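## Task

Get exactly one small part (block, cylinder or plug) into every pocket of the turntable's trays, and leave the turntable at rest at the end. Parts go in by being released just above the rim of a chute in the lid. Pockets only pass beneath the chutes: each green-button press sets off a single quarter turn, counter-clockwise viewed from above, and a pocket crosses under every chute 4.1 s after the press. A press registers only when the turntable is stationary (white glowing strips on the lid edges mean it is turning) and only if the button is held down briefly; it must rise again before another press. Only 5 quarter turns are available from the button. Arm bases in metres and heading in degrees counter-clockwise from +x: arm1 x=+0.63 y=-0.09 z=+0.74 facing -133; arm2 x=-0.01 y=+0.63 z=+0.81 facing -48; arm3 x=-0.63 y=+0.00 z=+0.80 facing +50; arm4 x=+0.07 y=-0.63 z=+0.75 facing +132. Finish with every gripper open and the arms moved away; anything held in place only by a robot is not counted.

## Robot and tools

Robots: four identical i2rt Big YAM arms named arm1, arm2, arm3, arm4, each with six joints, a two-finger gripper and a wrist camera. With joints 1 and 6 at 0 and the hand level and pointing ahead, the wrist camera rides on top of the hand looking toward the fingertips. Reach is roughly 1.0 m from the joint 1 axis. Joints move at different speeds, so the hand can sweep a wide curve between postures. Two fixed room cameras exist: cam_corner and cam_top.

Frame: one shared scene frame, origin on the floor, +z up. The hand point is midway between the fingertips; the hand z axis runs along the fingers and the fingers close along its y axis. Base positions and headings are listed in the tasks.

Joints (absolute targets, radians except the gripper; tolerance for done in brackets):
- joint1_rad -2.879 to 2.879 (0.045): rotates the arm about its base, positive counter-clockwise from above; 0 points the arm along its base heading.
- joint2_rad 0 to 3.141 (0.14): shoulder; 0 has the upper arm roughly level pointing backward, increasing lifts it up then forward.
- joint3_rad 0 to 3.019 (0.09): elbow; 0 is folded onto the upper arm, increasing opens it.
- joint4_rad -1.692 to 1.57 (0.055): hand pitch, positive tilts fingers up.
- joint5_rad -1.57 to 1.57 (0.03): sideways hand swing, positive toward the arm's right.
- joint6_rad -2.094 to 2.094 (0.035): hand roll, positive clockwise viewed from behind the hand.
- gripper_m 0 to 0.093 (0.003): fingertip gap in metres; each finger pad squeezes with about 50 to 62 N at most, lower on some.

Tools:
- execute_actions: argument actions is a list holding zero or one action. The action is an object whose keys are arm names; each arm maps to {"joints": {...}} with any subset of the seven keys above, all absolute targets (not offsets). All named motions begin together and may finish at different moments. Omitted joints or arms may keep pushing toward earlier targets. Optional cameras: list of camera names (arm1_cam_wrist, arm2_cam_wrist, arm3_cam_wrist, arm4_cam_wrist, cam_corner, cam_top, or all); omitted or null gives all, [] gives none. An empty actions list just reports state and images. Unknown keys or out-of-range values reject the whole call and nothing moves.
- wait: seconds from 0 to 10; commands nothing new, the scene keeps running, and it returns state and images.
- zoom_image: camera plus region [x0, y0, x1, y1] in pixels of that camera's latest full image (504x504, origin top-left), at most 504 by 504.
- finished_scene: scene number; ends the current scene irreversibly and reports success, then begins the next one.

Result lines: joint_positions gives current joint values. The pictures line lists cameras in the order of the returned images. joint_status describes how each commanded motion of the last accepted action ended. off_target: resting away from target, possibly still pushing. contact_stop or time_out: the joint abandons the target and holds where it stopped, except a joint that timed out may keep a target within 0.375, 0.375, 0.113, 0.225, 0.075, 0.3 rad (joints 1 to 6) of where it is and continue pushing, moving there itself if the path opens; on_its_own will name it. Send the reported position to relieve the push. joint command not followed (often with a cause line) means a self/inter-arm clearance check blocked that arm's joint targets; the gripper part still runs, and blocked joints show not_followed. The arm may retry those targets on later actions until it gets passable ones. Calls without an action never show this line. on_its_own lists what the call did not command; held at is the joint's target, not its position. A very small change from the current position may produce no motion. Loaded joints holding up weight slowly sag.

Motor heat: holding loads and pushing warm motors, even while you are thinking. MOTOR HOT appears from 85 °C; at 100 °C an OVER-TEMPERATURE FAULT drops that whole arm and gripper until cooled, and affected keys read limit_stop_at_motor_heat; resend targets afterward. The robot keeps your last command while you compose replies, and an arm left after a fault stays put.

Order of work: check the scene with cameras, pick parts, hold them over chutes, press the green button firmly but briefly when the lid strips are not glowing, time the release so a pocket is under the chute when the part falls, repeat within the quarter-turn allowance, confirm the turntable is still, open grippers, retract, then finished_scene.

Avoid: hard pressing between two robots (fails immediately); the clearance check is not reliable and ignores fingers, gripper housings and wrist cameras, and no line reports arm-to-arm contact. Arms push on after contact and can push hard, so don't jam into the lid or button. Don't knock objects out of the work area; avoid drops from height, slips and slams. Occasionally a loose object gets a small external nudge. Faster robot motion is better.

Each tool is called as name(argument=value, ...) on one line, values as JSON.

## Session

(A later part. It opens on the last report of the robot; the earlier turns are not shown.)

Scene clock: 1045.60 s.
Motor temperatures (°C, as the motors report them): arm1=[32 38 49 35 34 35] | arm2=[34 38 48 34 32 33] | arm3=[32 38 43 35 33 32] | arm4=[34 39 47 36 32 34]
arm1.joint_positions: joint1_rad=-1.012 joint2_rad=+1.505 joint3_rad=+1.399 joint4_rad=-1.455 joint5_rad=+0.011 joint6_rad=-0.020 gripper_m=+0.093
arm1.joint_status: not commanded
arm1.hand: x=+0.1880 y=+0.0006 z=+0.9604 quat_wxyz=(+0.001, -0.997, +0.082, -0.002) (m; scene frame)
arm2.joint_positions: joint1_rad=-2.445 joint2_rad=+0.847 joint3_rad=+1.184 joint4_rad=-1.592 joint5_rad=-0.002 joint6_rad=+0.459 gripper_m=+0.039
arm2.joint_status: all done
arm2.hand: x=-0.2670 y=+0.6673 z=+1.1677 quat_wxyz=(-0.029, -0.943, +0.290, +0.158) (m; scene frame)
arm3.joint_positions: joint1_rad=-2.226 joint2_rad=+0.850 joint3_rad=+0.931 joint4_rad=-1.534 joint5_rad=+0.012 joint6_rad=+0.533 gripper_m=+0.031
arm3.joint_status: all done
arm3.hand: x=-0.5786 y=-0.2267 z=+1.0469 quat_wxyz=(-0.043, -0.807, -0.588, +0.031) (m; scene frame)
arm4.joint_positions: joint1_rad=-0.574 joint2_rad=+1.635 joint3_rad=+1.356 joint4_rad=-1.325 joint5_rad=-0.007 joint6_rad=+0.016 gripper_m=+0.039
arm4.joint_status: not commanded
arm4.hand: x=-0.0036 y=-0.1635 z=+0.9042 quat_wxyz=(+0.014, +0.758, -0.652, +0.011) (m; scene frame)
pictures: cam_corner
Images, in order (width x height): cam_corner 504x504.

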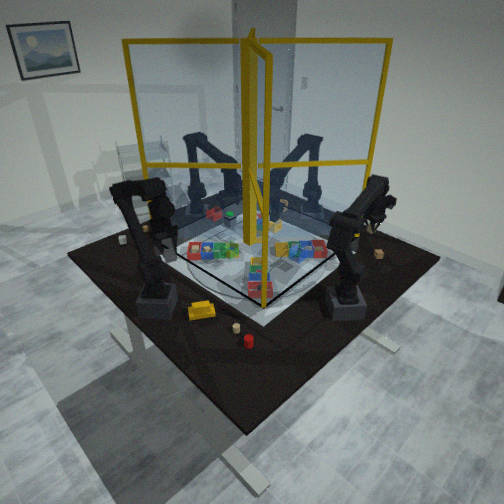

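execute_actions(actions=[{"arm1":{"joints":{"gripper_m":0.0,"joint4_rad":-1.505}},"arm2":{"joints":{"joint1_rad":-0.78,"joint6_rad":-0.045}},"arm3":{"joints":{"joint1_rad":-0.992,"joint6_rad":-0.14}}}], cameras=[])

execute_actions(actions=[{"arm2":{"joints":{"joint2_rad":1.54,"joint3_rad":1.096,"joint4_rad":-1.125}},"arm3":{"joints":{"joint2_rad":1.25,"joint3_rad":0.855,"joint4_rad":-1.145}}}])

Scene clock: 1066.27 s.
Motor temperatures (°C, as the motors report them): arm1=[32 38 50 35 34 35] | arm2=[34 36 51 34 32 33] | arm3=[32 38 45 35 33 32] | arm4=[34 39 47 35 32 34]
arm1.joint_positions: joint1_rad=-1.012 joint2_rad=+1.505 joint3_rad=+1.399 joint4_rad=-1.490 joint5_rad=+0.011 joint6_rad=-0.020 gripper_m=+0.000
arm1.joint_status: all done
arm1.hand: x=+0.1966 y=-0.0010 z=+0.9606 quat_wxyz=(-0.001, -0.996, +0.082, -0.020) (m; scene frame)
arm2.joint_positions: joint1_rad=-0.782 joint2_rad=+0.853 joint3_rad=+1.184 joint4_rad=-1.592 joint5_rad=-0.004 joint6_rad=-0.034 gripper_m=+0.039
arm2.joint_status: all done
arm2.hand: x=-0.0226 y=+0.3721 z=+1.1660 quat_wxyz=(-0.105, -0.702, -0.695, +0.116) (m; scene frame)
arm3.joint_positions: joint1_rad=-0.996 joint2_rad=+0.850 joint3_rad=+0.931 joint4_rad=-1.534 joint5_rad=+0.011 joint6_rad=-0.132 gripper_m=+0.031
arm3.joint_status: all done
arm3.hand: x=-0.3964 y=-0.0295 z=+1.0467 quat_wxyz=(-0.051, +0.005, -0.999, +0.008) (m; scene frame)
arm4.joint_positions: joint1_rad=-0.574 joint2_rad=+1.635 joint3_rad=+1.356 joint4_rad=-1.325 joint5_rad=-0.007 joint6_rad=+0.016 gripper_m=+0.039
arm4.joint_status: not commanded
arm4.hand: x=-0.0036 y=-0.1635 z=+0.9042 quat_wxyz=(+0.014, +0.758, -0.652, +0.011) (m; scene frame)
pictures: none
No camera images: the call's "cameras" was empty. Leave "cameras" out to get every camera's image.

Scene clock: 1067.63 s.
Motor temperatures (°C, as the motors report them): arm1=[32 38 50 35 34 35] | arm2=[34 36 51 34 32 33] | arm3=[32 38 45 35 33 32] | arm4=[34 39 47 35 32 34]
arm1.joint_positions: joint1_rad=-1.012 joint2_rad=+1.505 joint3_rad=+1.399 joint4_rad=-1.490 joint5_rad=+0.011 joint6_rad=-0.020 gripper_m=+0.000
arm1.joint_status: not commanded
arm1.hand: x=+0.1966 y=-0.0010 z=+0.9606 quat_wxyz=(-0.001, -0.996, +0.082, -0.020) (m; scene frame)
arm2.joint_positions: joint1_rad=-0.782 joint2_rad=+1.550 joint3_rad=+1.086 joint4_rad=-1.137 joint5_rad=-0.004 joint6_rad=-0.034 gripper_m=+0.039
arm2.joint_status: all done
arm2.hand: x=-0.0317 y=+0.2149 z=+0.9105 quat_wxyz=(+0.010, -0.711, -0.703, -0.008) (m; scene frame)
arm3.joint_positions: joint1_rad=-0.996 joint2_rad=+1.256 joint3_rad=+0.855 joint4_rad=-1.163 joint5_rad=+0.011 joint6_rad=-0.132 gripper_m=+0.031
arm3.joint_status: all done
arm3.hand: x=-0.3089 y=-0.0389 z=+0.9157 quat_wxyz=(+0.004, +0.006, -1.000, +0.001) (m; scene frame)
arm4.joint_positions: joint1_rad=-0.574 joint2_rad=+1.635 joint3_rad=+1.356 joint4_rad=-1.325 joint5_rad=-0.007 joint6_rad=+0.016 gripper_m=+0.039
arm4.joint_status: not commanded
arm4.hand: x=-0.0036 y=-0.1635 z=+0.9042 quat_wxyz=(+0.014, +0.758, -0.652, +0.011) (m; scene frame)
pictures: arm1_cam_wrist, arm2_cam_wrist, arm3_cam_wrist, arm4_cam_wrist, cam_corner, cam_top
Images, in order (width x height): arm1_cam_wrist 504x504, arm2_cam_wrist 504x504, arm3_cam_wrist 504x504, arm4_cam_wrist 504x504, cam_corner 504x504, cam_top 504x504.

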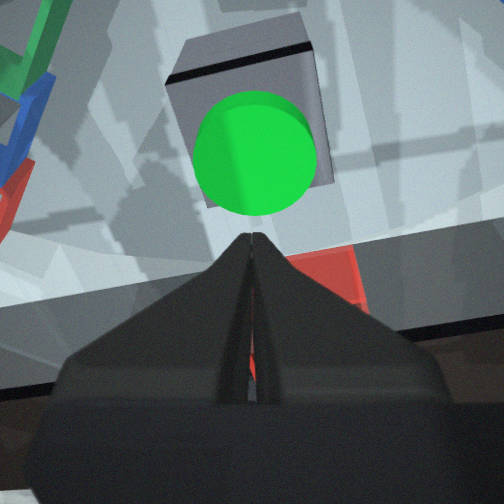

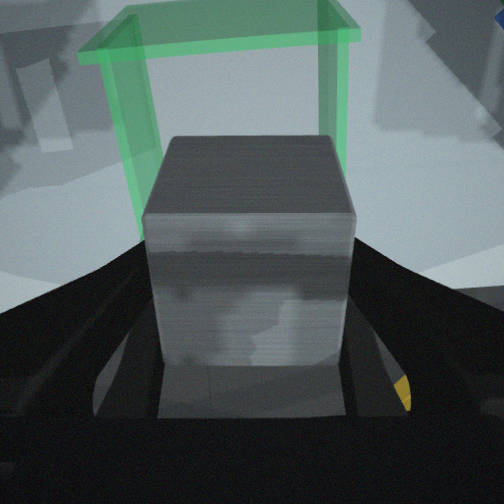

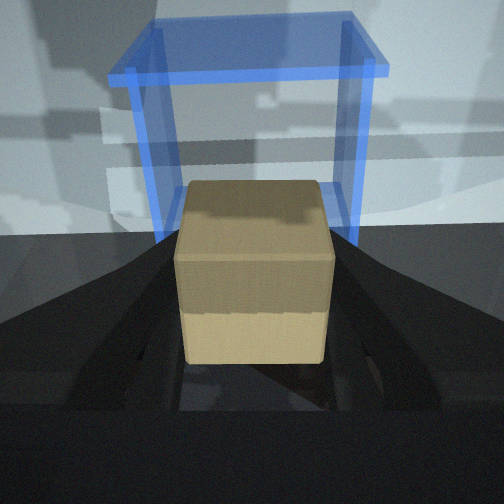

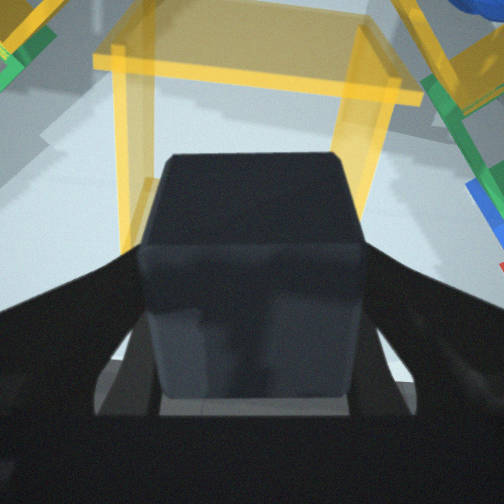

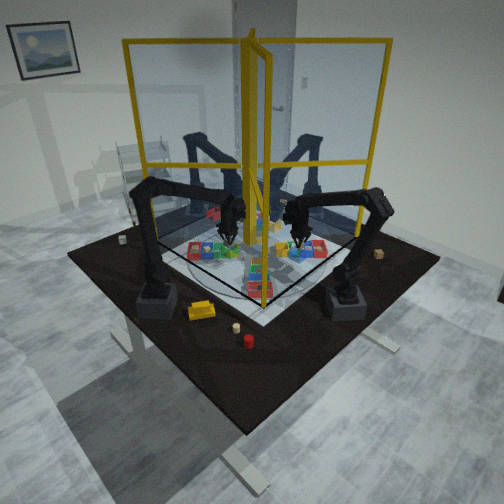

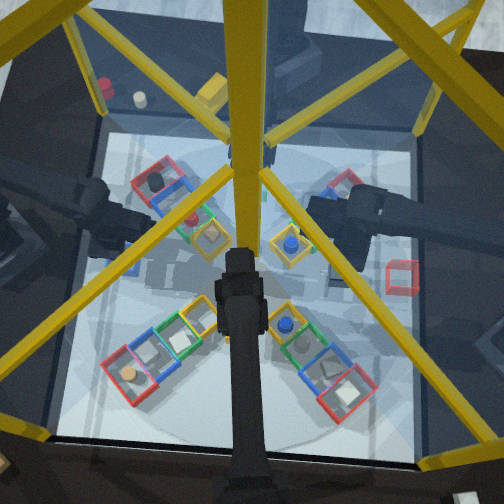

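execute_actions(actions=[{"arm2":{"joints":{"joint1_rad":-0.76}},"arm4":{"joints":{"joint6_rad":0.17}}}], cameras=["arm2_cam_wrist","arm4_cam_wrist"])

Scene clock: 1079.23 s.
Motor temperatures (°C, as the motors report them): arm1=[32 38 50 35 34 35] | arm2=[34 37 50 34 32 33] | arm3=[32 38 45 35 33 32] | arm4=[34 39 47 35 32 34]
arm1.joint_positions: joint1_rad=-1.012 joint2_rad=+1.505 joint3_rad=+1.399 joint4_rad=-1.490 joint5_rad=+0.011 joint6_rad=-0.020 gripper_m=+0.000
arm1.joint_status: not commanded
arm1.hand: x=+0.1966 y=-0.0010 z=+0.9606 quat_wxyz=(-0.001, -0.996, +0.082, -0.020) (m; scene frame)
arm2.joint_positions: joint1_rad=-0.764 joint2_rad=+1.550 joint3_rad=+1.086 joint4_rad=-1.137 joint5_rad=-0.004 joint6_rad=-0.034 gripper_m=+0.039
arm2.joint_status: all done
arm2.hand: x=-0.0239 y=+0.2146 z=+0.9104 quat_wxyz=(+0.010, -0.705, -0.709, -0.008) (m; scene frame)
arm3.joint_positions: joint1_rad=-0.996 joint2_rad=+1.256 joint3_rad=+0.855 joint4_rad=-1.163 joint5_rad=+0.011 joint6_rad=-0.132 gripper_m=+0.031
arm3.joint_status: not commanded
arm3.hand: x=-0.3089 y=-0.0389 z=+0.9157 quat_wxyz=(+0.004, +0.006, -1.000, +0.001) (m; scene frame)
arm4.joint_positions: joint1_rad=-0.574 joint2_rad=+1.635 joint3_rad=+1.356 joint4_rad=-1.325 joint5_rad=-0.007 joint6_rad=+0.154 gripper_m=+0.039
arm4.joint_status: all done
arm4.hand: x=-0.0036 y=-0.1635 z=+0.9042 quat_wxyz=(+0.013, +0.711, -0.703, +0.012) (m; scene frame)
pictures: arm2_cam_wrist, arm4_cam_wrist
Images, in order (width x height): arm2_cam_wrist 504x504, arm4_cam_wrist 504x504.

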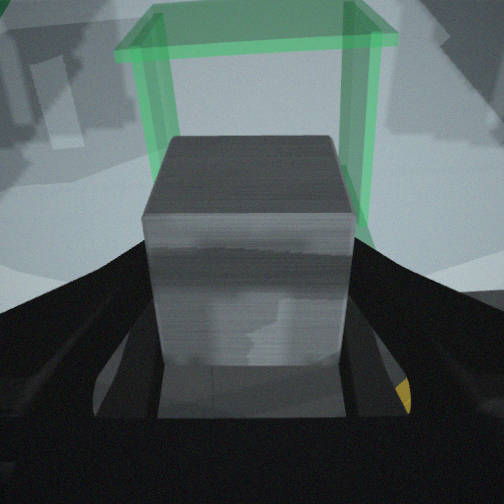

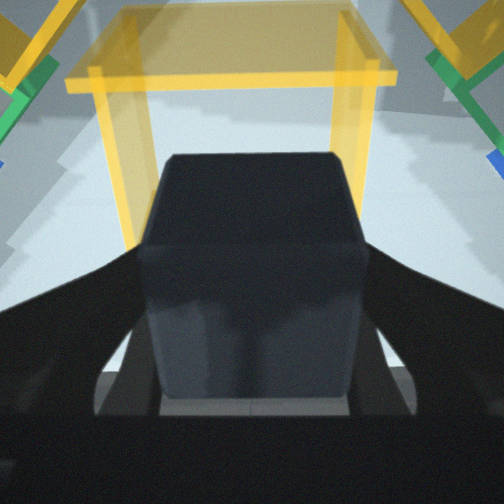

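execute_actions(actions=[{"arm1":{"joints":{"joint2_rad":1.64}}}], cameras=[])

execute_actions(actions=[{"arm1":{"joints":{"joint1_rad":-1.133,"joint2_rad":1.16,"joint4_rad":-1.345}}}], cameras=[])

execute_actions(actions=[{"arm1":{"joints":{"joint3_rad":0.95}}}], cameras=[])

wait(seconds=0.75)

execute_actions(actions=[{"arm2":{"joints":{"gripper_m":0.093}},"arm3":{"joints":{"gripper_m":0.093}},"arm4":{"joints":{"gripper_m":0.093}}}], cameras=["cam_top"])

wait(seconds=1.0)

Scene clock: 1096.30 s.
Motor temperatures (°C, as the motors report them): arm1=[32 38 50 35 34 35] | arm2=[34 38 50 34 32 33] | arm3=[32 38 44 35 33 32] | arm4=[34 39 47 35 32 34]
arm1.joint_positions: joint1_rad=-1.012 joint2_rad=+1.610 joint3_rad=+1.414 joint4_rad=-1.499 joint5_rad=+0.010 joint6_rad=-0.020 gripper_m=+0.000
arm1.joint_status: all done
arm1.hand: x=+0.1869 y=+0.0005 z=+0.9217 quat_wxyz=(-0.006, -0.994, +0.082, -0.069) (m; scene frame)
arm2.joint_positions: joint1_rad=-0.764 joint2_rad=+1.550 joint3_rad=+1.086 joint4_rad=-1.137 joint5_rad=-0.004 joint6_rad=-0.034 gripper_m=+0.039
arm2.joint_status: not commanded
arm2.hand: x=-0.0239 y=+0.2146 z=+0.9104 quat_wxyz=(+0.010, -0.705, -0.709, -0.008) (m; scene frame)
arm3.joint_positions: joint1_rad=-0.996 joint2_rad=+1.256 joint3_rad=+0.855 joint4_rad=-1.163 joint5_rad=+0.011 joint6_rad=-0.132 gripper_m=+0.031
arm3.joint_status: not commanded
arm3.hand: x=-0.3089 y=-0.0389 z=+0.9157 quat_wxyz=(+0.004, +0.006, -1.000, +0.001) (m; scene frame)
arm4.joint_positions: joint1_rad=-0.574 joint2_rad=+1.635 joint3_rad=+1.356 joint4_rad=-1.325 joint5_rad=-0.007 joint6_rad=+0.155 gripper_m=+0.039
arm4.joint_status: not commanded
arm4.hand: x=-0.0036 y=-0.1635 z=+0.9042 quat_wxyz=(+0.013, +0.711, -0.703, +0.012) (m; scene frame)
pictures: none
No camera images: the call's "cameras" was empty. Leave "cameras" out to get every camera's image.

Scene clock: 1097.83 s.
Motor temperatures (°C, as the motors report them): arm1=[32 38 50 35 34 35] | arm2=[34 38 50 34 32 33] | arm3=[32 38 44 35 33 32] | arm4=[34 39 47 35 32 34]
arm1.joint_positions: joint1_rad=-1.142 joint2_rad=+1.155 joint3_rad=+1.414 joint4_rad=-1.359 joint5_rad=+0.010 joint6_rad=-0.020 gripper_m=+0.000
arm1.joint_status: all done
arm1.hand: x=+0.2339 y=+0.0472 z=+1.1168 quat_wxyz=(+0.040, -0.963, +0.145, +0.222) (m; scene frame)
arm2.joint_positions: joint1_rad=-0.764 joint2_rad=+1.550 joint3_rad=+1.086 joint4_rad=-1.137 joint5_rad=-0.004 joint6_rad=-0.034 gripper_m=+0.039
arm2.joint_status: not commanded
arm2.hand: x=-0.0239 y=+0.2146 z=+0.9104 quat_wxyz=(+0.010, -0.705, -0.709, -0.008) (m; scene frame)
arm3.joint_positions: joint1_rad=-0.996 joint2_rad=+1.256 joint3_rad=+0.855 joint4_rad=-1.163 joint5_rad=+0.011 joint6_rad=-0.132 gripper_m=+0.031
arm3.joint_status: not commanded
arm3.hand: x=-0.3089 y=-0.0389 z=+0.9157 quat_wxyz=(+0.004, +0.006, -1.000, +0.001) (m; scene frame)
arm4.joint_positions: joint1_rad=-0.574 joint2_rad=+1.635 joint3_rad=+1.356 joint4_rad=-1.325 joint5_rad=-0.007 joint6_rad=+0.155 gripper_m=+0.039
arm4.joint_status: not commanded
arm4.hand: x=-0.0036 y=-0.1635 z=+0.9042 quat_wxyz=(+0.013, +0.711, -0.703, +0.012) (m; scene frame)
pictures: none
No camera images: the call's "cameras" was empty. Leave "cameras" out to get every camera's image.

Scene clock: 1099.00 s.
Motor temperatures (°C, as the motors report them): arm1=[32 38 50 35 34 35] | arm2=[34 38 50 34 32 33] | arm3=[32 38 44 35 33 32] | arm4=[34 39 47 35 32 34]
arm1.joint_positions: joint1_rad=-1.142 joint2_rad=+1.152 joint3_rad=+0.956 joint4_rad=-1.355 joint5_rad=+0.010 joint6_rad=-0.020 gripper_m=+0.000
arm1.joint_status: all done
arm1.hand: x=+0.3340 y=+0.0135 z=+0.9194 quat_wxyz=(+0.003, -0.989, +0.147, +0.002) (m; scene frame)
arm2.joint_positions: joint1_rad=-0.764 joint2_rad=+1.550 joint3_rad=+1.086 joint4_rad=-1.137 joint5_rad=-0.004 joint6_rad=-0.034 gripper_m=+0.039
arm2.joint_status: not commanded
arm2.hand: x=-0.0239 y=+0.2146 z=+0.9104 quat_wxyz=(+0.010, -0.705, -0.709, -0.008) (m; scene frame)
arm3.joint_positions: joint1_rad=-0.996 joint2_rad=+1.256 joint3_rad=+0.855 joint4_rad=-1.163 joint5_rad=+0.011 joint6_rad=-0.132 gripper_m=+0.031
arm3.joint_status: not commanded
arm3.hand: x=-0.3089 y=-0.0389 z=+0.9157 quat_wxyz=(+0.004, +0.006, -1.000, +0.001) (m; scene frame)
arm4.joint_positions: joint1_rad=-0.574 joint2_rad=+1.635 joint3_rad=+1.356 joint4_rad=-1.325 joint5_rad=-0.007 joint6_rad=+0.155 gripper_m=+0.039
arm4.joint_status: not commanded
arm4.hand: x=-0.0036 y=-0.1635 z=+0.9042 quat_wxyz=(+0.013, +0.711, -0.703, +0.012) (m; scene frame)
pictures: none
No camera images: the call's "cameras" was empty. Leave "cameras" out to get every camera's image.

Scene clock: 1099.77 s.
Motor temperatures (°C, as the motors report them): arm1=[32 38 49 35 34 35] | arm2=[34 38 50 34 32 33] | arm3=[32 38 44 35 33 32] | arm4=[34 39 47 35 32 34]
arm1.joint_positions: joint1_rad=-1.142 joint2_rad=+1.152 joint3_rad=+0.956 joint4_rad=-1.355 joint5_rad=+0.010 joint6_rad=-0.020 gripper_m=+0.000
arm1.joint_status: all done
arm1.hand: x=+0.3340 y=+0.0135 z=+0.9194 quat_wxyz=(+0.003, -0.989, +0.147, +0.002) (m; scene frame)
arm2.joint_positions: joint1_rad=-0.764 joint2_rad=+1.550 joint3_rad=+1.086 joint4_rad=-1.137 joint5_rad=-0.004 joint6_rad=-0.034 gripper_m=+0.039
arm2.joint_status: not commanded
arm2.hand: x=-0.0239 y=+0.2146 z=+0.9104 quat_wxyz=(+0.010, -0.705, -0.709, -0.008) (m; scene frame)
arm3.joint_positions: joint1_rad=-0.996 joint2_rad=+1.256 joint3_rad=+0.855 joint4_rad=-1.163 joint5_rad=+0.011 joint6_rad=-0.132 gripper_m=+0.031
arm3.joint_status: not commanded
arm3.hand: x=-0.3089 y=-0.0389 z=+0.9157 quat_wxyz=(+0.004, +0.006, -1.000, +0.001) (m; scene frame)
arm4.joint_positions: joint1_rad=-0.574 joint2_rad=+1.635 joint3_rad=+1.356 joint4_rad=-1.325 joint5_rad=-0.007 joint6_rad=+0.155 gripper_m=+0.039
arm4.joint_status: not commanded
arm4.hand: x=-0.0036 y=-0.1635 z=+0.9042 quat_wxyz=(+0.013, +0.711, -0.703, +0.012) (m; scene frame)
wait: 0.77 s; at rest by 0.27 s
pictures: arm1_cam_wrist, arm2_cam_wrist, arm3_cam_wrist, arm4_cam_wrist, cam_corner, cam_top
Images, in order (width x height): arm1_cam_wrist 504x504, arm2_cam_wrist 504x504, arm3_cam_wrist 504x504, arm4_cam_wrist 504x504, cam_corner 504x504, cam_top 504x504.

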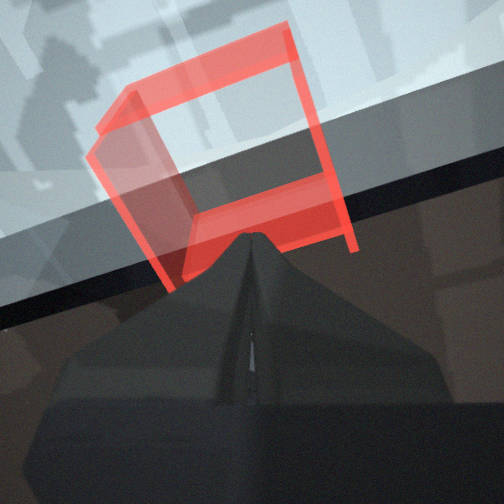

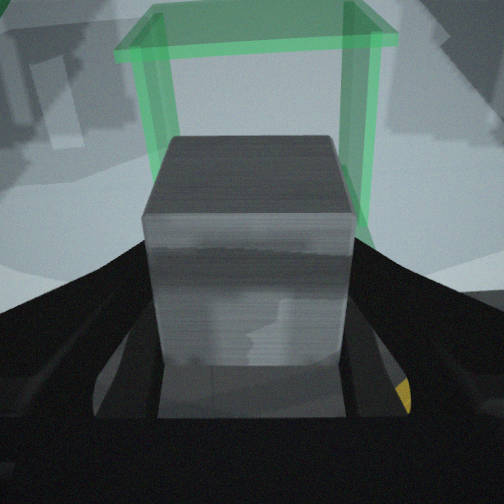

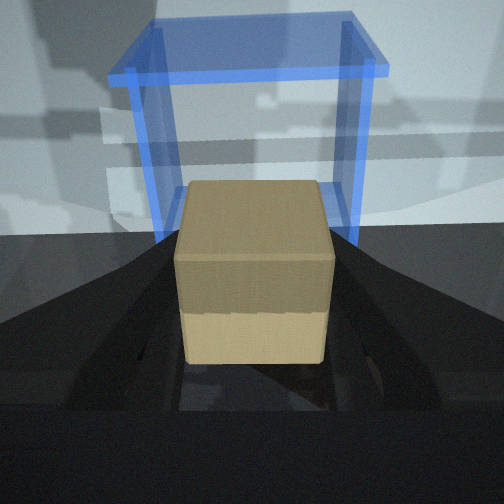

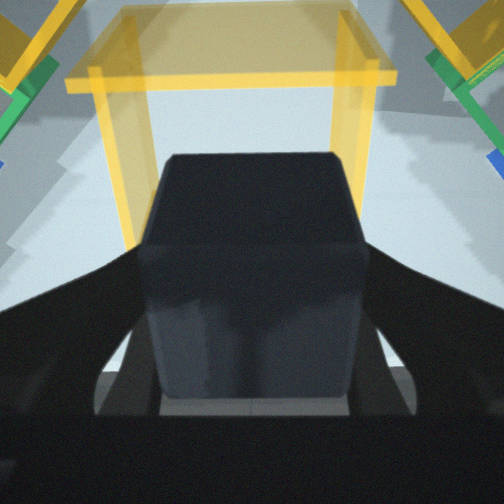

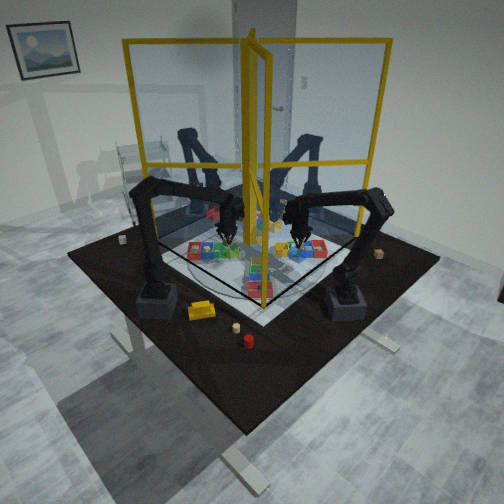

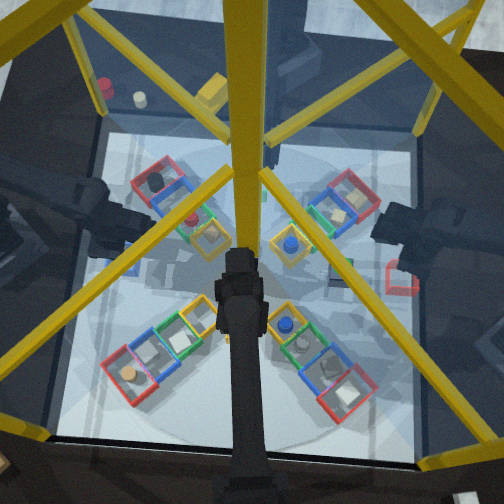

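Scene clock: 1100.43 s.
Motor temperatures (°C, as the motors report them): arm1=[32 38 49 35 34 35] | arm2=[34 38 50 34 32 33] | arm3=[32 38 44 35 33 32] | arm4=[34 39 47 35 32 34]
arm1.joint_positions: joint1_rad=-1.142 joint2_rad=+1.152 joint3_rad=+0.956 joint4_rad=-1.355 joint5_rad=+0.010 joint6_rad=-0.020 gripper_m=+0.000
arm1.joint_status: not commanded
arm1.hand: x=+0.3340 y=+0.0135 z=+0.9194 quat_wxyz=(+0.003, -0.989, +0.147, +0.002) (m; scene frame)
arm2.joint_positions: joint1_rad=-0.764 joint2_rad=+1.545 joint3_rad=+1.086 joint4_rad=-1.136 joint5_rad=-0.004 joint6_rad=-0.034 gripper_m=+0.093
arm2.joint_status: all done
arm2.hand: x=-0.0239 y=+0.2143 z=+0.9124 quat_wxyz=(+0.008, -0.705, -0.709, -0.006) (m; scene frame)
arm3.joint_positions: joint1_rad=-0.996 joint2_rad=+1.256 joint3_rad=+0.855 joint4_rad=-1.163 joint5_rad=+0.011 joint6_rad=-0.132 gripper_m=+0.093
arm3.joint_status: all done
arm3.hand: x=-0.3089 y=-0.0389 z=+0.9157 quat_wxyz=(+0.004, +0.006, -1.000, +0.001) (m; scene frame)
arm4.joint_positions: joint1_rad=-0.574 joint2_rad=+1.635 joint3_rad=+1.356 joint4_rad=-1.325 joint5_rad=-0.007 joint6_rad=+0.155 gripper_m=+0.093
arm4.joint_status: all done
arm4.hand: x=-0.0036 y=-0.1635 z=+0.9043 quat_wxyz=(+0.013, +0.711, -0.703, +0.012) (m; scene frame)
pictures: cam_top
Images, in order (width x height): cam_top 504x504.

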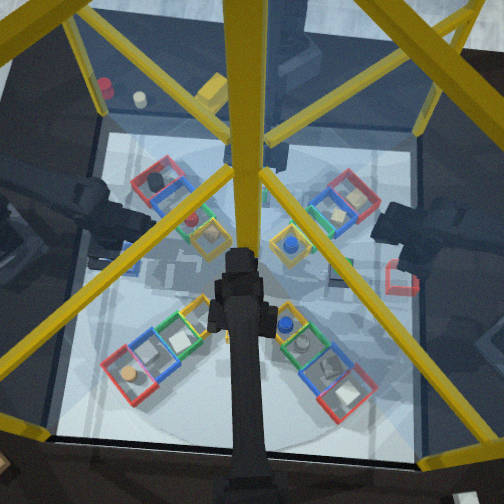

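Scene clock: 1101.43 s.
Motor temperatures (°C, as the motors report them): arm1=[32 38 49 35 34 35] | arm2=[34 38 50 34 32 33] | arm3=[32 38 44 35 33 32] | arm4=[34 39 47 35 32 34]
arm1.joint_positions: joint1_rad=-1.142 joint2_rad=+1.152 joint3_rad=+0.956 joint4_rad=-1.355 joint5_rad=+0.010 joint6_rad=-0.020 gripper_m=+0.000
arm1.joint_status: not commanded
arm1.hand: x=+0.3340 y=+0.0135 z=+0.9194 quat_wxyz=(+0.003, -0.989, +0.147, +0.002) (m; scene frame)
arm2.joint_positions: joint1_rad=-0.764 joint2_rad=+1.545 joint3_rad=+1.086 joint4_rad=-1.136 joint5_rad=-0.004 joint6_rad=-0.034 gripper_m=+0.093
arm2.joint_status: all done
arm2.hand: x=-0.0239 y=+0.2143 z=+0.9124 quat_wxyz=(+0.008, -0.705, -0.709, -0.006) (m; scene frame)
arm3.joint_positions: joint1_rad=-0.996 joint2_rad=+1.256 joint3_rad=+0.855 joint4_rad=-1.163 joint5_rad=+0.011 joint6_rad=-0.132 gripper_m=+0.093
arm3.joint_status: all done
arm3.hand: x=-0.3089 y=-0.0389 z=+0.9157 quat_wxyz=(+0.004, +0.006, -1.000, +0.001) (m; scene frame)
arm4.joint_positions: joint1_rad=-0.574 joint2_rad=+1.635 joint3_rad=+1.356 joint4_rad=-1.325 joint5_rad=-0.007 joint6_rad=+0.155 gripper_m=+0.093
arm4.joint_status: all done
arm4.hand: x=-0.0036 y=-0.1635 z=+0.9043 quat_wxyz=(+0.013, +0.711, -0.703, +0.012) (m; scene frame)
wait: 1.00 s; at rest by 0.27 s
pictures: arm1_cam_wrist, arm2_cam_wrist, arm3_cam_wrist, arm4_cam_wrist, cam_corner, cam_top
Images, in order (width x height): arm1_cam_wrist 504x504, arm2_cam_wrist 504x504, arm3_cam_wrist 504x504, arm4_cam_wrist 504x504, cam_corner 504x504, cam_top 504x504.

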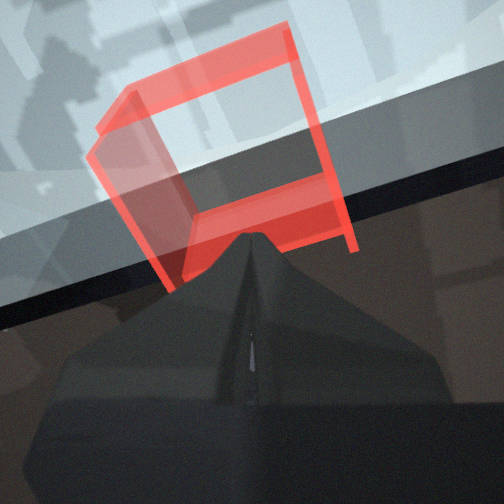

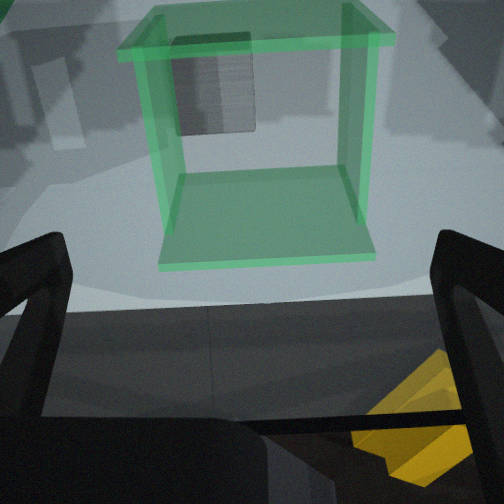

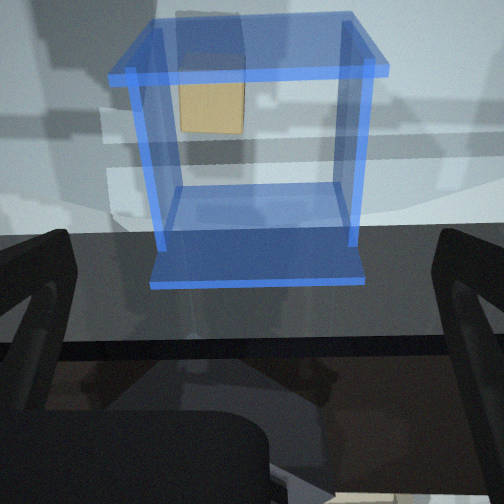

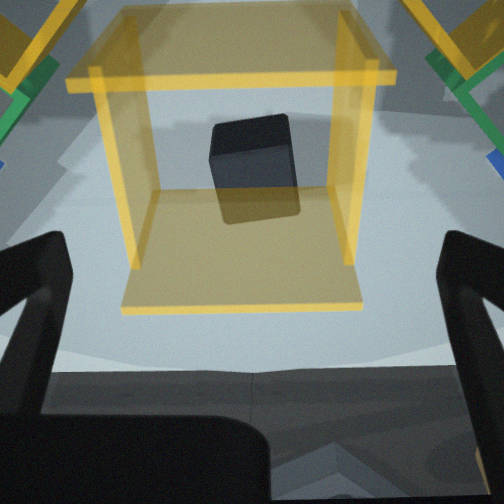

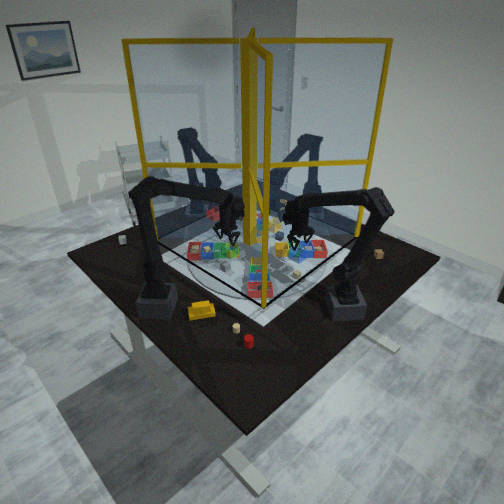

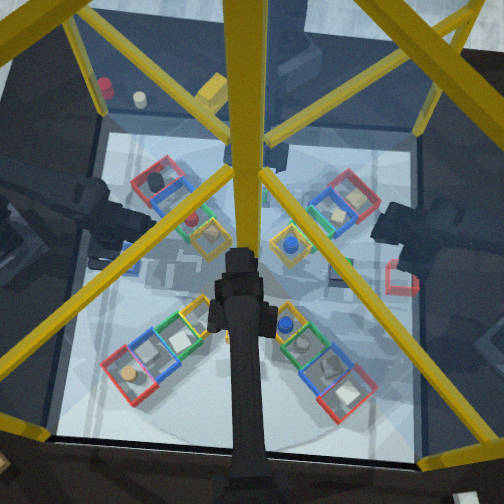

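execute_actions(actions=[{"arm2":{"joints":{"joint2_rad":0.85,"joint4_rad":-1.6}},"arm3":{"joints":{"joint2_rad":0.85,"joint4_rad":-1.5}},"arm4":{"joints":{"joint2_rad":0.85,"joint4_rad":-1.65}},"arm1":{"joints":{"joint2_rad":0.85,"joint3_rad":1.2,"joint4_rad":-1.6}}}])

Scene clock: 1141.90 s.
Motor temperatures (°C, as the motors report them): arm1=[32 37 47 35 34 35] | arm2=[34 38 50 34 32 33] | arm3=[32 38 44 35 33 32] | arm4=[34 39 47 35 32 34]
arm1.joint_positions: joint1_rad=-1.142 joint2_rad=+0.848 joint3_rad=+1.186 joint4_rad=-1.586 joint5_rad=+0.010 joint6_rad=-0.020 gripper_m=+0.000
arm1.joint_status: all done
arm1.hand: x=+0.3782 y=+0.0001 z=+1.0891 quat_wxyz=(+0.028, -0.977, +0.146, +0.150) (m; scene frame)
arm2.joint_positions: joint1_rad=-0.764 joint2_rad=+0.843 joint3_rad=+1.086 joint4_rad=-1.591 joint5_rad=-0.004 joint6_rad=-0.034 gripper_m=+0.093
arm2.joint_status: all done
arm2.hand: x=-0.0177 y=+0.3860 z=+1.1262 quat_wxyz=(-0.077, -0.700, -0.705, +0.084) (m; scene frame)
arm3.joint_positions: joint1_rad=-0.996 joint2_rad=+0.840 joint3_rad=+0.855 joint4_rad=-1.484 joint5_rad=+0.011 joint6_rad=-0.132 gripper_m=+0.093
arm3.joint_status: all done
arm3.hand: x=-0.4028 y=-0.0285 z=+1.0193 quat_wxyz=(-0.044, +0.006, -0.999, +0.007) (m; scene frame)
arm4.joint_positions: joint1_rad=-0.574 joint2_rad=+0.845 joint3_rad=+1.356 joint4_rad=-1.647 joint5_rad=-0.007 joint6_rad=+0.155 gripper_m=+0.093
arm4.joint_status: all done
arm4.hand: x=+0.0318 y=-0.3749 z=+1.1739 quat_wxyz=(-0.122, +0.695, -0.687, -0.176) (m; scene frame)
pictures: arm1_cam_wrist, arm2_cam_wrist, arm3_cam_wrist, arm4_cam_wrist, cam_corner, cam_top
Images, in order (width x height): arm1_cam_wrist 504x504, arm2_cam_wrist 504x504, arm3_cam_wrist 504x504, arm4_cam_wrist 504x504, cam_corner 504x504, cam_top 504x504.

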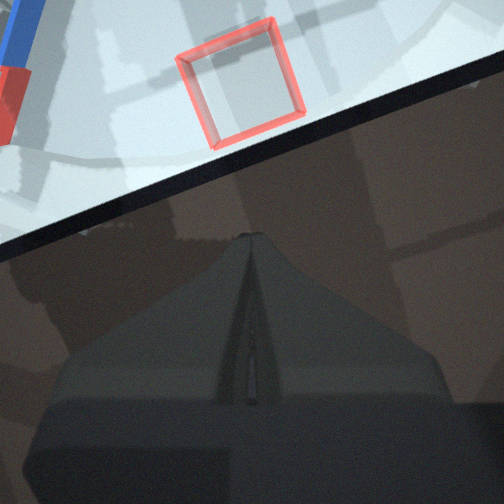

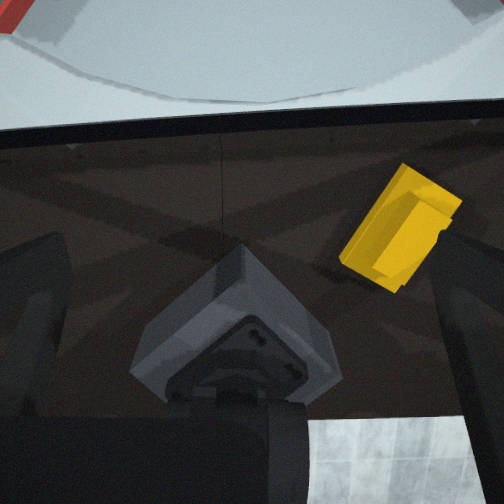

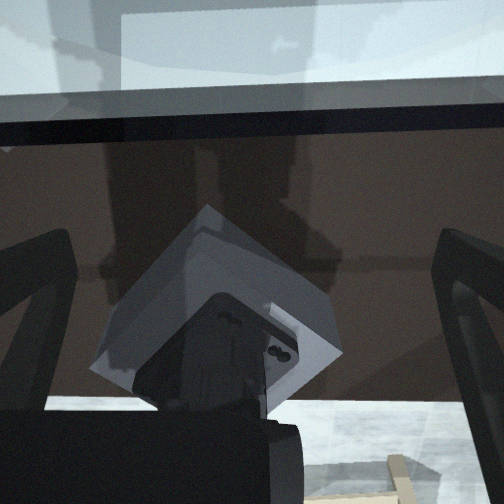

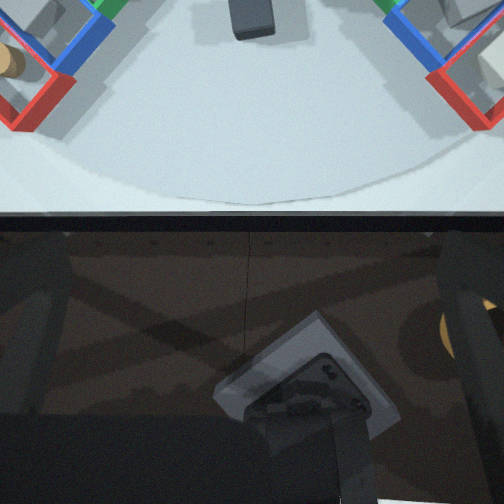

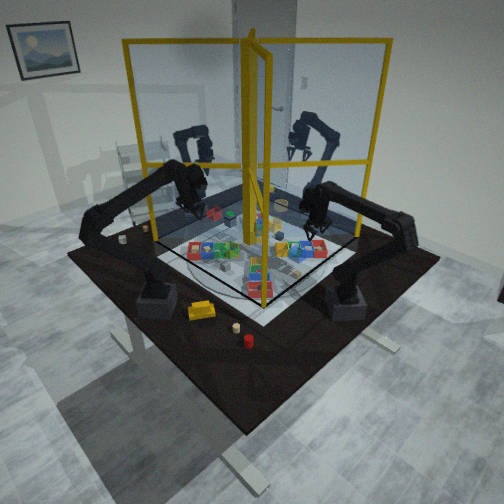

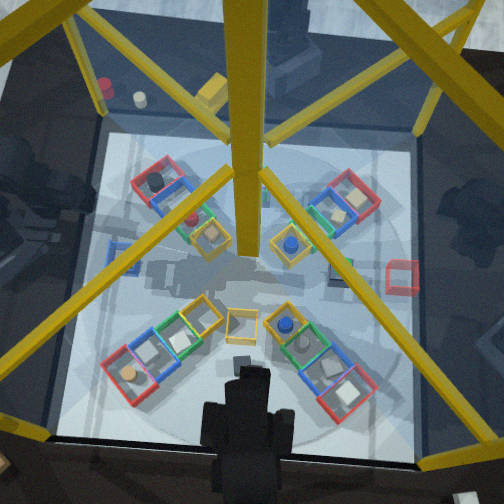

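execute_actions(actions=[{"arm2":{"joints":{"joint1_rad":-1.907,"joint3_rad":0.76,"joint6_rad":0}},"arm3":{"joints":{"joint1_rad":-2.34,"joint6_rad":0}},"arm4":{"joints":{"joint1_rad":-2.0,"joint3_rad":0.68,"joint4_rad":-1.385,"joint6_rad":0}}}], cameras=["arm4_cam_wrist","cam_corner"])

execute_actions(actions=[{"arm2":{"joints":{"joint2_rad":1.27,"joint4_rad":-1.05}},"arm3":{"joints":{"joint2_rad":1.61,"joint3_rad":1.05,"joint4_rad":-0.97}}}])

Scene clock: 1165.20 s.
Motor temperatures (°C, as the motors report them): arm1=[32 36 48 35 34 35] | arm2=[34 36 51 34 32 33] | arm3=[32 37 45 35 33 32] | arm4=[34 38 47 36 32 34]
arm1.joint_positions: joint1_rad=-1.142 joint2_rad=+0.848 joint3_rad=+1.186 joint4_rad=-1.586 joint5_rad=+0.010 joint6_rad=-0.020 gripper_m=+0.000
arm1.joint_status: not commanded
arm1.hand: x=+0.3782 y=+0.0001 z=+1.0891 quat_wxyz=(+0.028, -0.977, +0.146, +0.150) (m; scene frame)
arm2.joint_positions: joint1_rad=-1.904 joint2_rad=+0.850 joint3_rad=+0.760 joint4_rad=-1.591 joint5_rad=-0.002 joint6_rad=-0.010 gripper_m=+0.093
arm2.joint_status: all done
arm2.hand: x=-0.1742 y=+0.5618 z=+0.9970 quat_wxyz=(+0.008, -0.977, -0.205, -0.050) (m; scene frame)
arm3.joint_positions: joint1_rad=-2.336 joint2_rad=+0.841 joint3_rad=+0.855 joint4_rad=-1.484 joint5_rad=+0.012 joint6_rad=-0.007 gripper_m=+0.093
arm3.joint_status: all done
arm3.hand: x=-0.6048 y=-0.2244 z=+1.0194 quat_wxyz=(-0.025, -0.663, -0.747, +0.038) (m; scene frame)
arm4.joint_positions: joint1_rad=-1.992 joint2_rad=+0.855 joint3_rad=+0.685 joint4_rad=-1.394 joint5_rad=-0.007 joint6_rad=+0.016 gripper_m=+0.093
arm4.joint_status: all done
arm4.hand: x=+0.2672 y=-0.5655 z=+0.9022 quat_wxyz=(-0.003, +0.151, -0.989, -0.003) (m; scene frame)
pictures: arm4_cam_wrist, cam_corner
Images, in order (width x height): arm4_cam_wrist 504x504, cam_corner 504x504.

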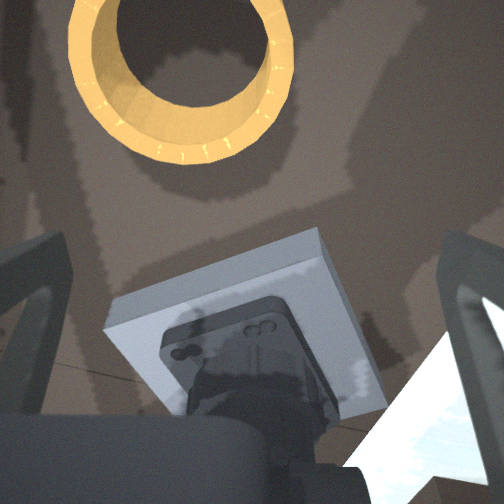

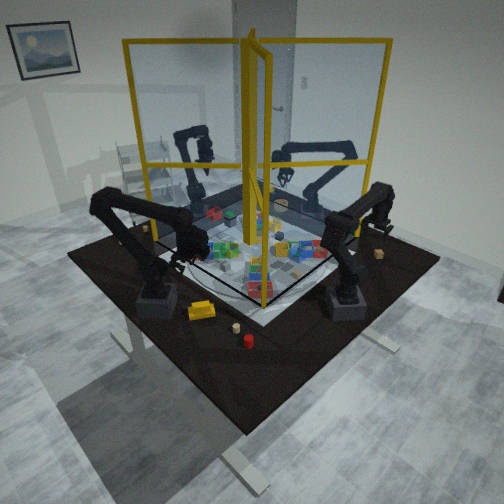

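Scene clock: 1166.67 s.
Motor temperatures (°C, as the motors report them): arm1=[32 36 49 35 34 35] | arm2=[34 36 51 34 32 33] | arm3=[32 37 45 35 33 32] | arm4=[34 38 47 36 32 34]
arm1.joint_positions: joint1_rad=-1.142 joint2_rad=+0.848 joint3_rad=+1.186 joint4_rad=-1.586 joint5_rad=+0.010 joint6_rad=-0.020 gripper_m=+0.000
arm1.joint_status: not commanded
arm1.hand: x=+0.3782 y=+0.0001 z=+1.0891 quat_wxyz=(+0.028, -0.977, +0.146, +0.150) (m; scene frame)
arm2.joint_positions: joint1_rad=-1.904 joint2_rad=+1.271 joint3_rad=+0.760 joint4_rad=-1.062 joint5_rad=-0.002 joint6_rad=-0.010 gripper_m=+0.093
arm2.joint_status: all done
arm2.hand: x=-0.2956 y=+0.5097 z=+0.8967 quat_wxyz=(-0.002, -0.979, -0.206, +0.003) (m; scene frame)
arm3.joint_positions: joint1_rad=-2.336 joint2_rad=+1.617 joint3_rad=+1.029 joint4_rad=-0.988 joint5_rad=+0.012 joint6_rad=-0.007 gripper_m=+0.093
arm3.joint_status: all done
arm3.hand: x=-0.5852 y=-0.4188 z=+0.8466 quat_wxyz=(+0.014, -0.664, -0.748, +0.003) (m; scene frame)
arm4.joint_positions: joint1_rad=-1.992 joint2_rad=+0.855 joint3_rad=+0.685 joint4_rad=-1.394 joint5_rad=-0.007 joint6_rad=+0.016 gripper_m=+0.093
arm4.joint_status: not commanded
arm4.hand: x=+0.2672 y=-0.5655 z=+0.9022 quat_wxyz=(-0.003, +0.151, -0.989, -0.003) (m; scene frame)
pictures: arm1_cam_wrist, arm2_cam_wrist, arm3_cam_wrist, arm4_cam_wrist, cam_corner, cam_top
Images, in order (width x height): arm1_cam_wrist 504x504, arm2_cam_wrist 504x504, arm3_cam_wrist 504x504, arm4_cam_wrist 504x504, cam_corner 504x504, cam_top 504x504.

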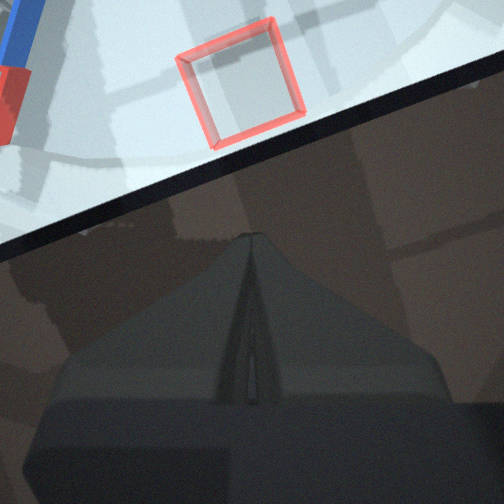

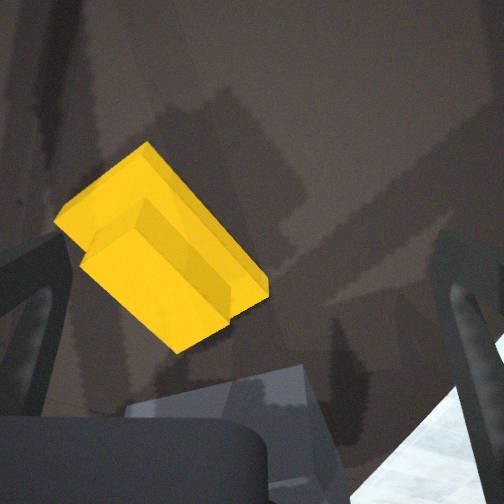

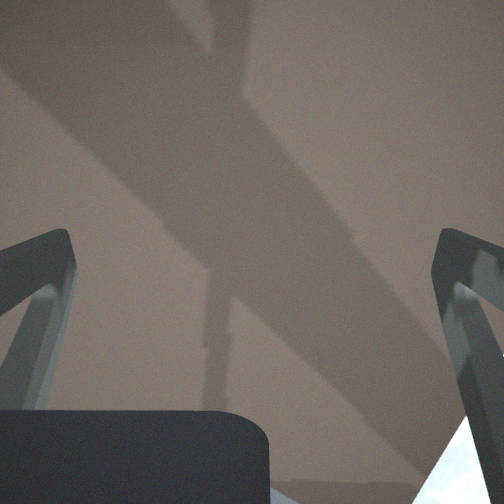

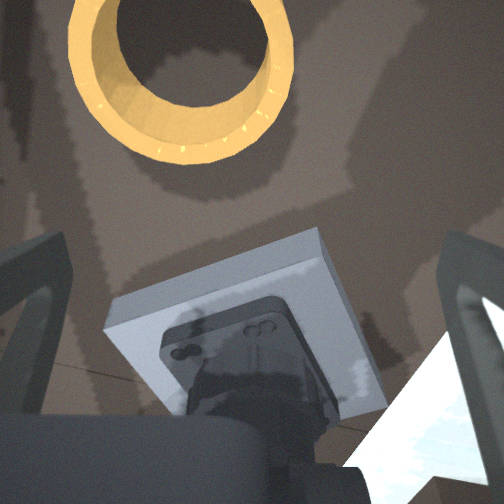

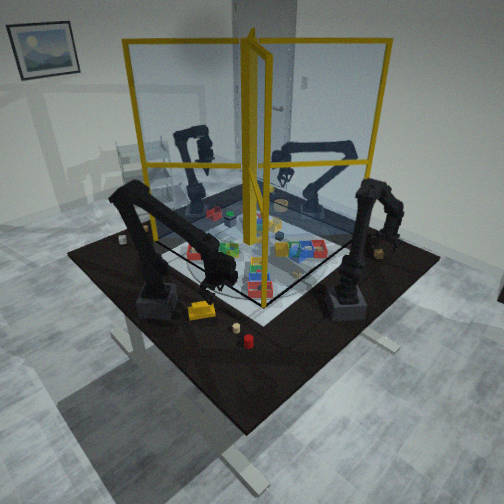

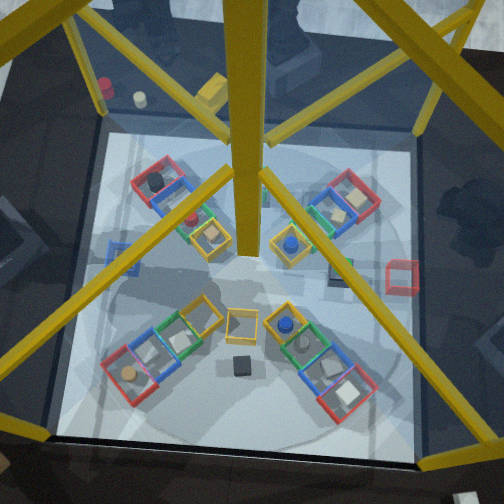

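execute_actions(actions=[{"arm2":{"joints":{"joint1_rad":-1.99,"joint2_rad":1.15,"joint4_rad":-0.68}},"arm3":{"joints":{"joint4_rad":-0.5}}}], cameras=["arm2_cam_wrist","arm3_cam_wrist","cam_corner"])

Scene clock: 1197.40 s.
Motor temperatures (°C, as the motors report them): arm1=[32 36 49 35 34 35] | arm2=[34 36 50 34 32 33] | arm3=[32 38 45 35 33 32] | arm4=[34 37 46 36 32 34]
arm1.joint_positions: joint1_rad=-1.142 joint2_rad=+0.848 joint3_rad=+1.186 joint4_rad=-1.586 joint5_rad=+0.010 joint6_rad=-0.020 gripper_m=+0.000
arm1.joint_status: not commanded
arm1.hand: x=+0.3782 y=+0.0001 z=+1.0891 quat_wxyz=(+0.028, -0.977, +0.146, +0.150) (m; scene frame)
arm2.joint_positions: joint1_rad=-1.992 joint2_rad=+1.138 joint3_rad=+0.760 joint4_rad=-0.696 joint5_rad=-0.002 joint6_rad=-0.010 gripper_m=+0.093
arm2.joint_status: all done
arm2.hand: x=-0.3897 y=+0.5078 z=+0.9631 quat_wxyz=(-0.040, -0.956, -0.157, +0.247) (m; scene frame)
arm3.joint_positions: joint1_rad=-2.336 joint2_rad=+1.617 joint3_rad=+1.029 joint4_rad=-0.524 joint5_rad=+0.012 joint6_rad=-0.007 gripper_m=+0.093
arm3.joint_status: all done
arm3.hand: x=-0.5727 y=-0.5284 z=+0.8707 quat_wxyz=(-0.157, -0.648, -0.729, +0.157) (m; scene frame)
arm4.joint_positions: joint1_rad=-1.992 joint2_rad=+0.855 joint3_rad=+0.685 joint4_rad=-1.394 joint5_rad=-0.007 joint6_rad=+0.016 gripper_m=+0.093
arm4.joint_status: not commanded
arm4.hand: x=+0.2672 y=-0.5655 z=+0.9022 quat_wxyz=(-0.003, +0.151, -0.989, -0.003) (m; scene frame)
pictures: arm2_cam_wrist, arm3_cam_wrist, cam_corner
Images, in order (width x height): arm2_cam_wrist 504x504, arm3_cam_wrist 504x504, cam_corner 504x504.

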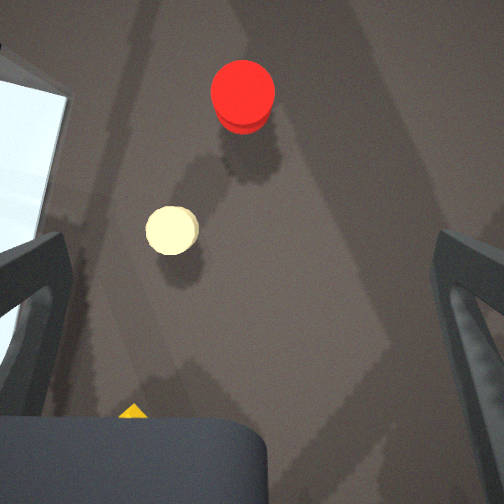

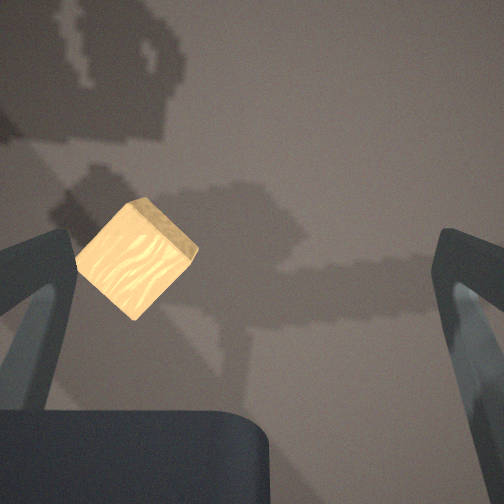

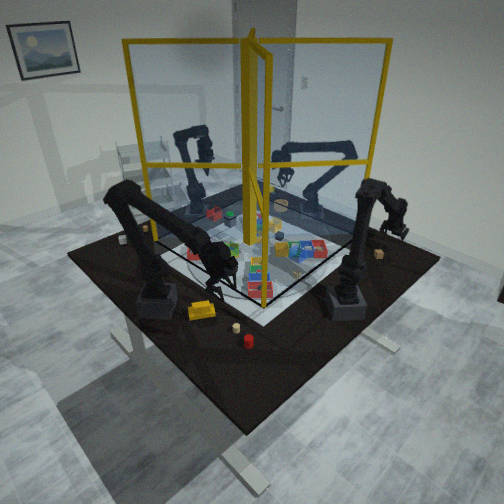

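zoom_image(camera="cam_corner", region=[190,250,330,370])

zoom_image(camera="arm2_cam_wrist", region=[0,0,300,300])

Region (190, 250, 330, 370) of cam_corner's 504x504 image, scaled by 3.600, with more detail than that image has; it fills the top 432 rows of this view, and the rest is white.

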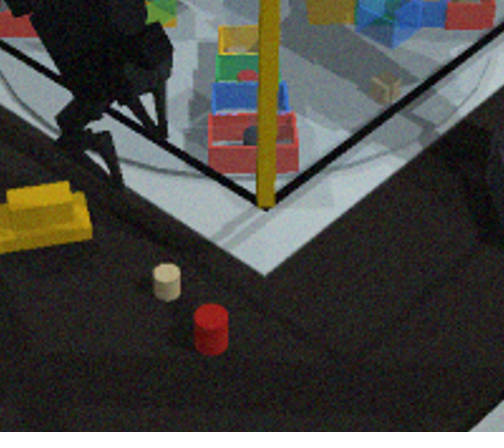

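Region (0, 0, 300, 300) of arm2_cam_wrist's 504x504 image, scaled by 1.680, with more detail than that image has.

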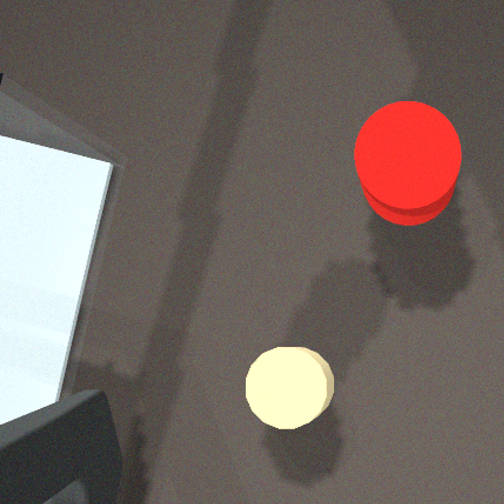

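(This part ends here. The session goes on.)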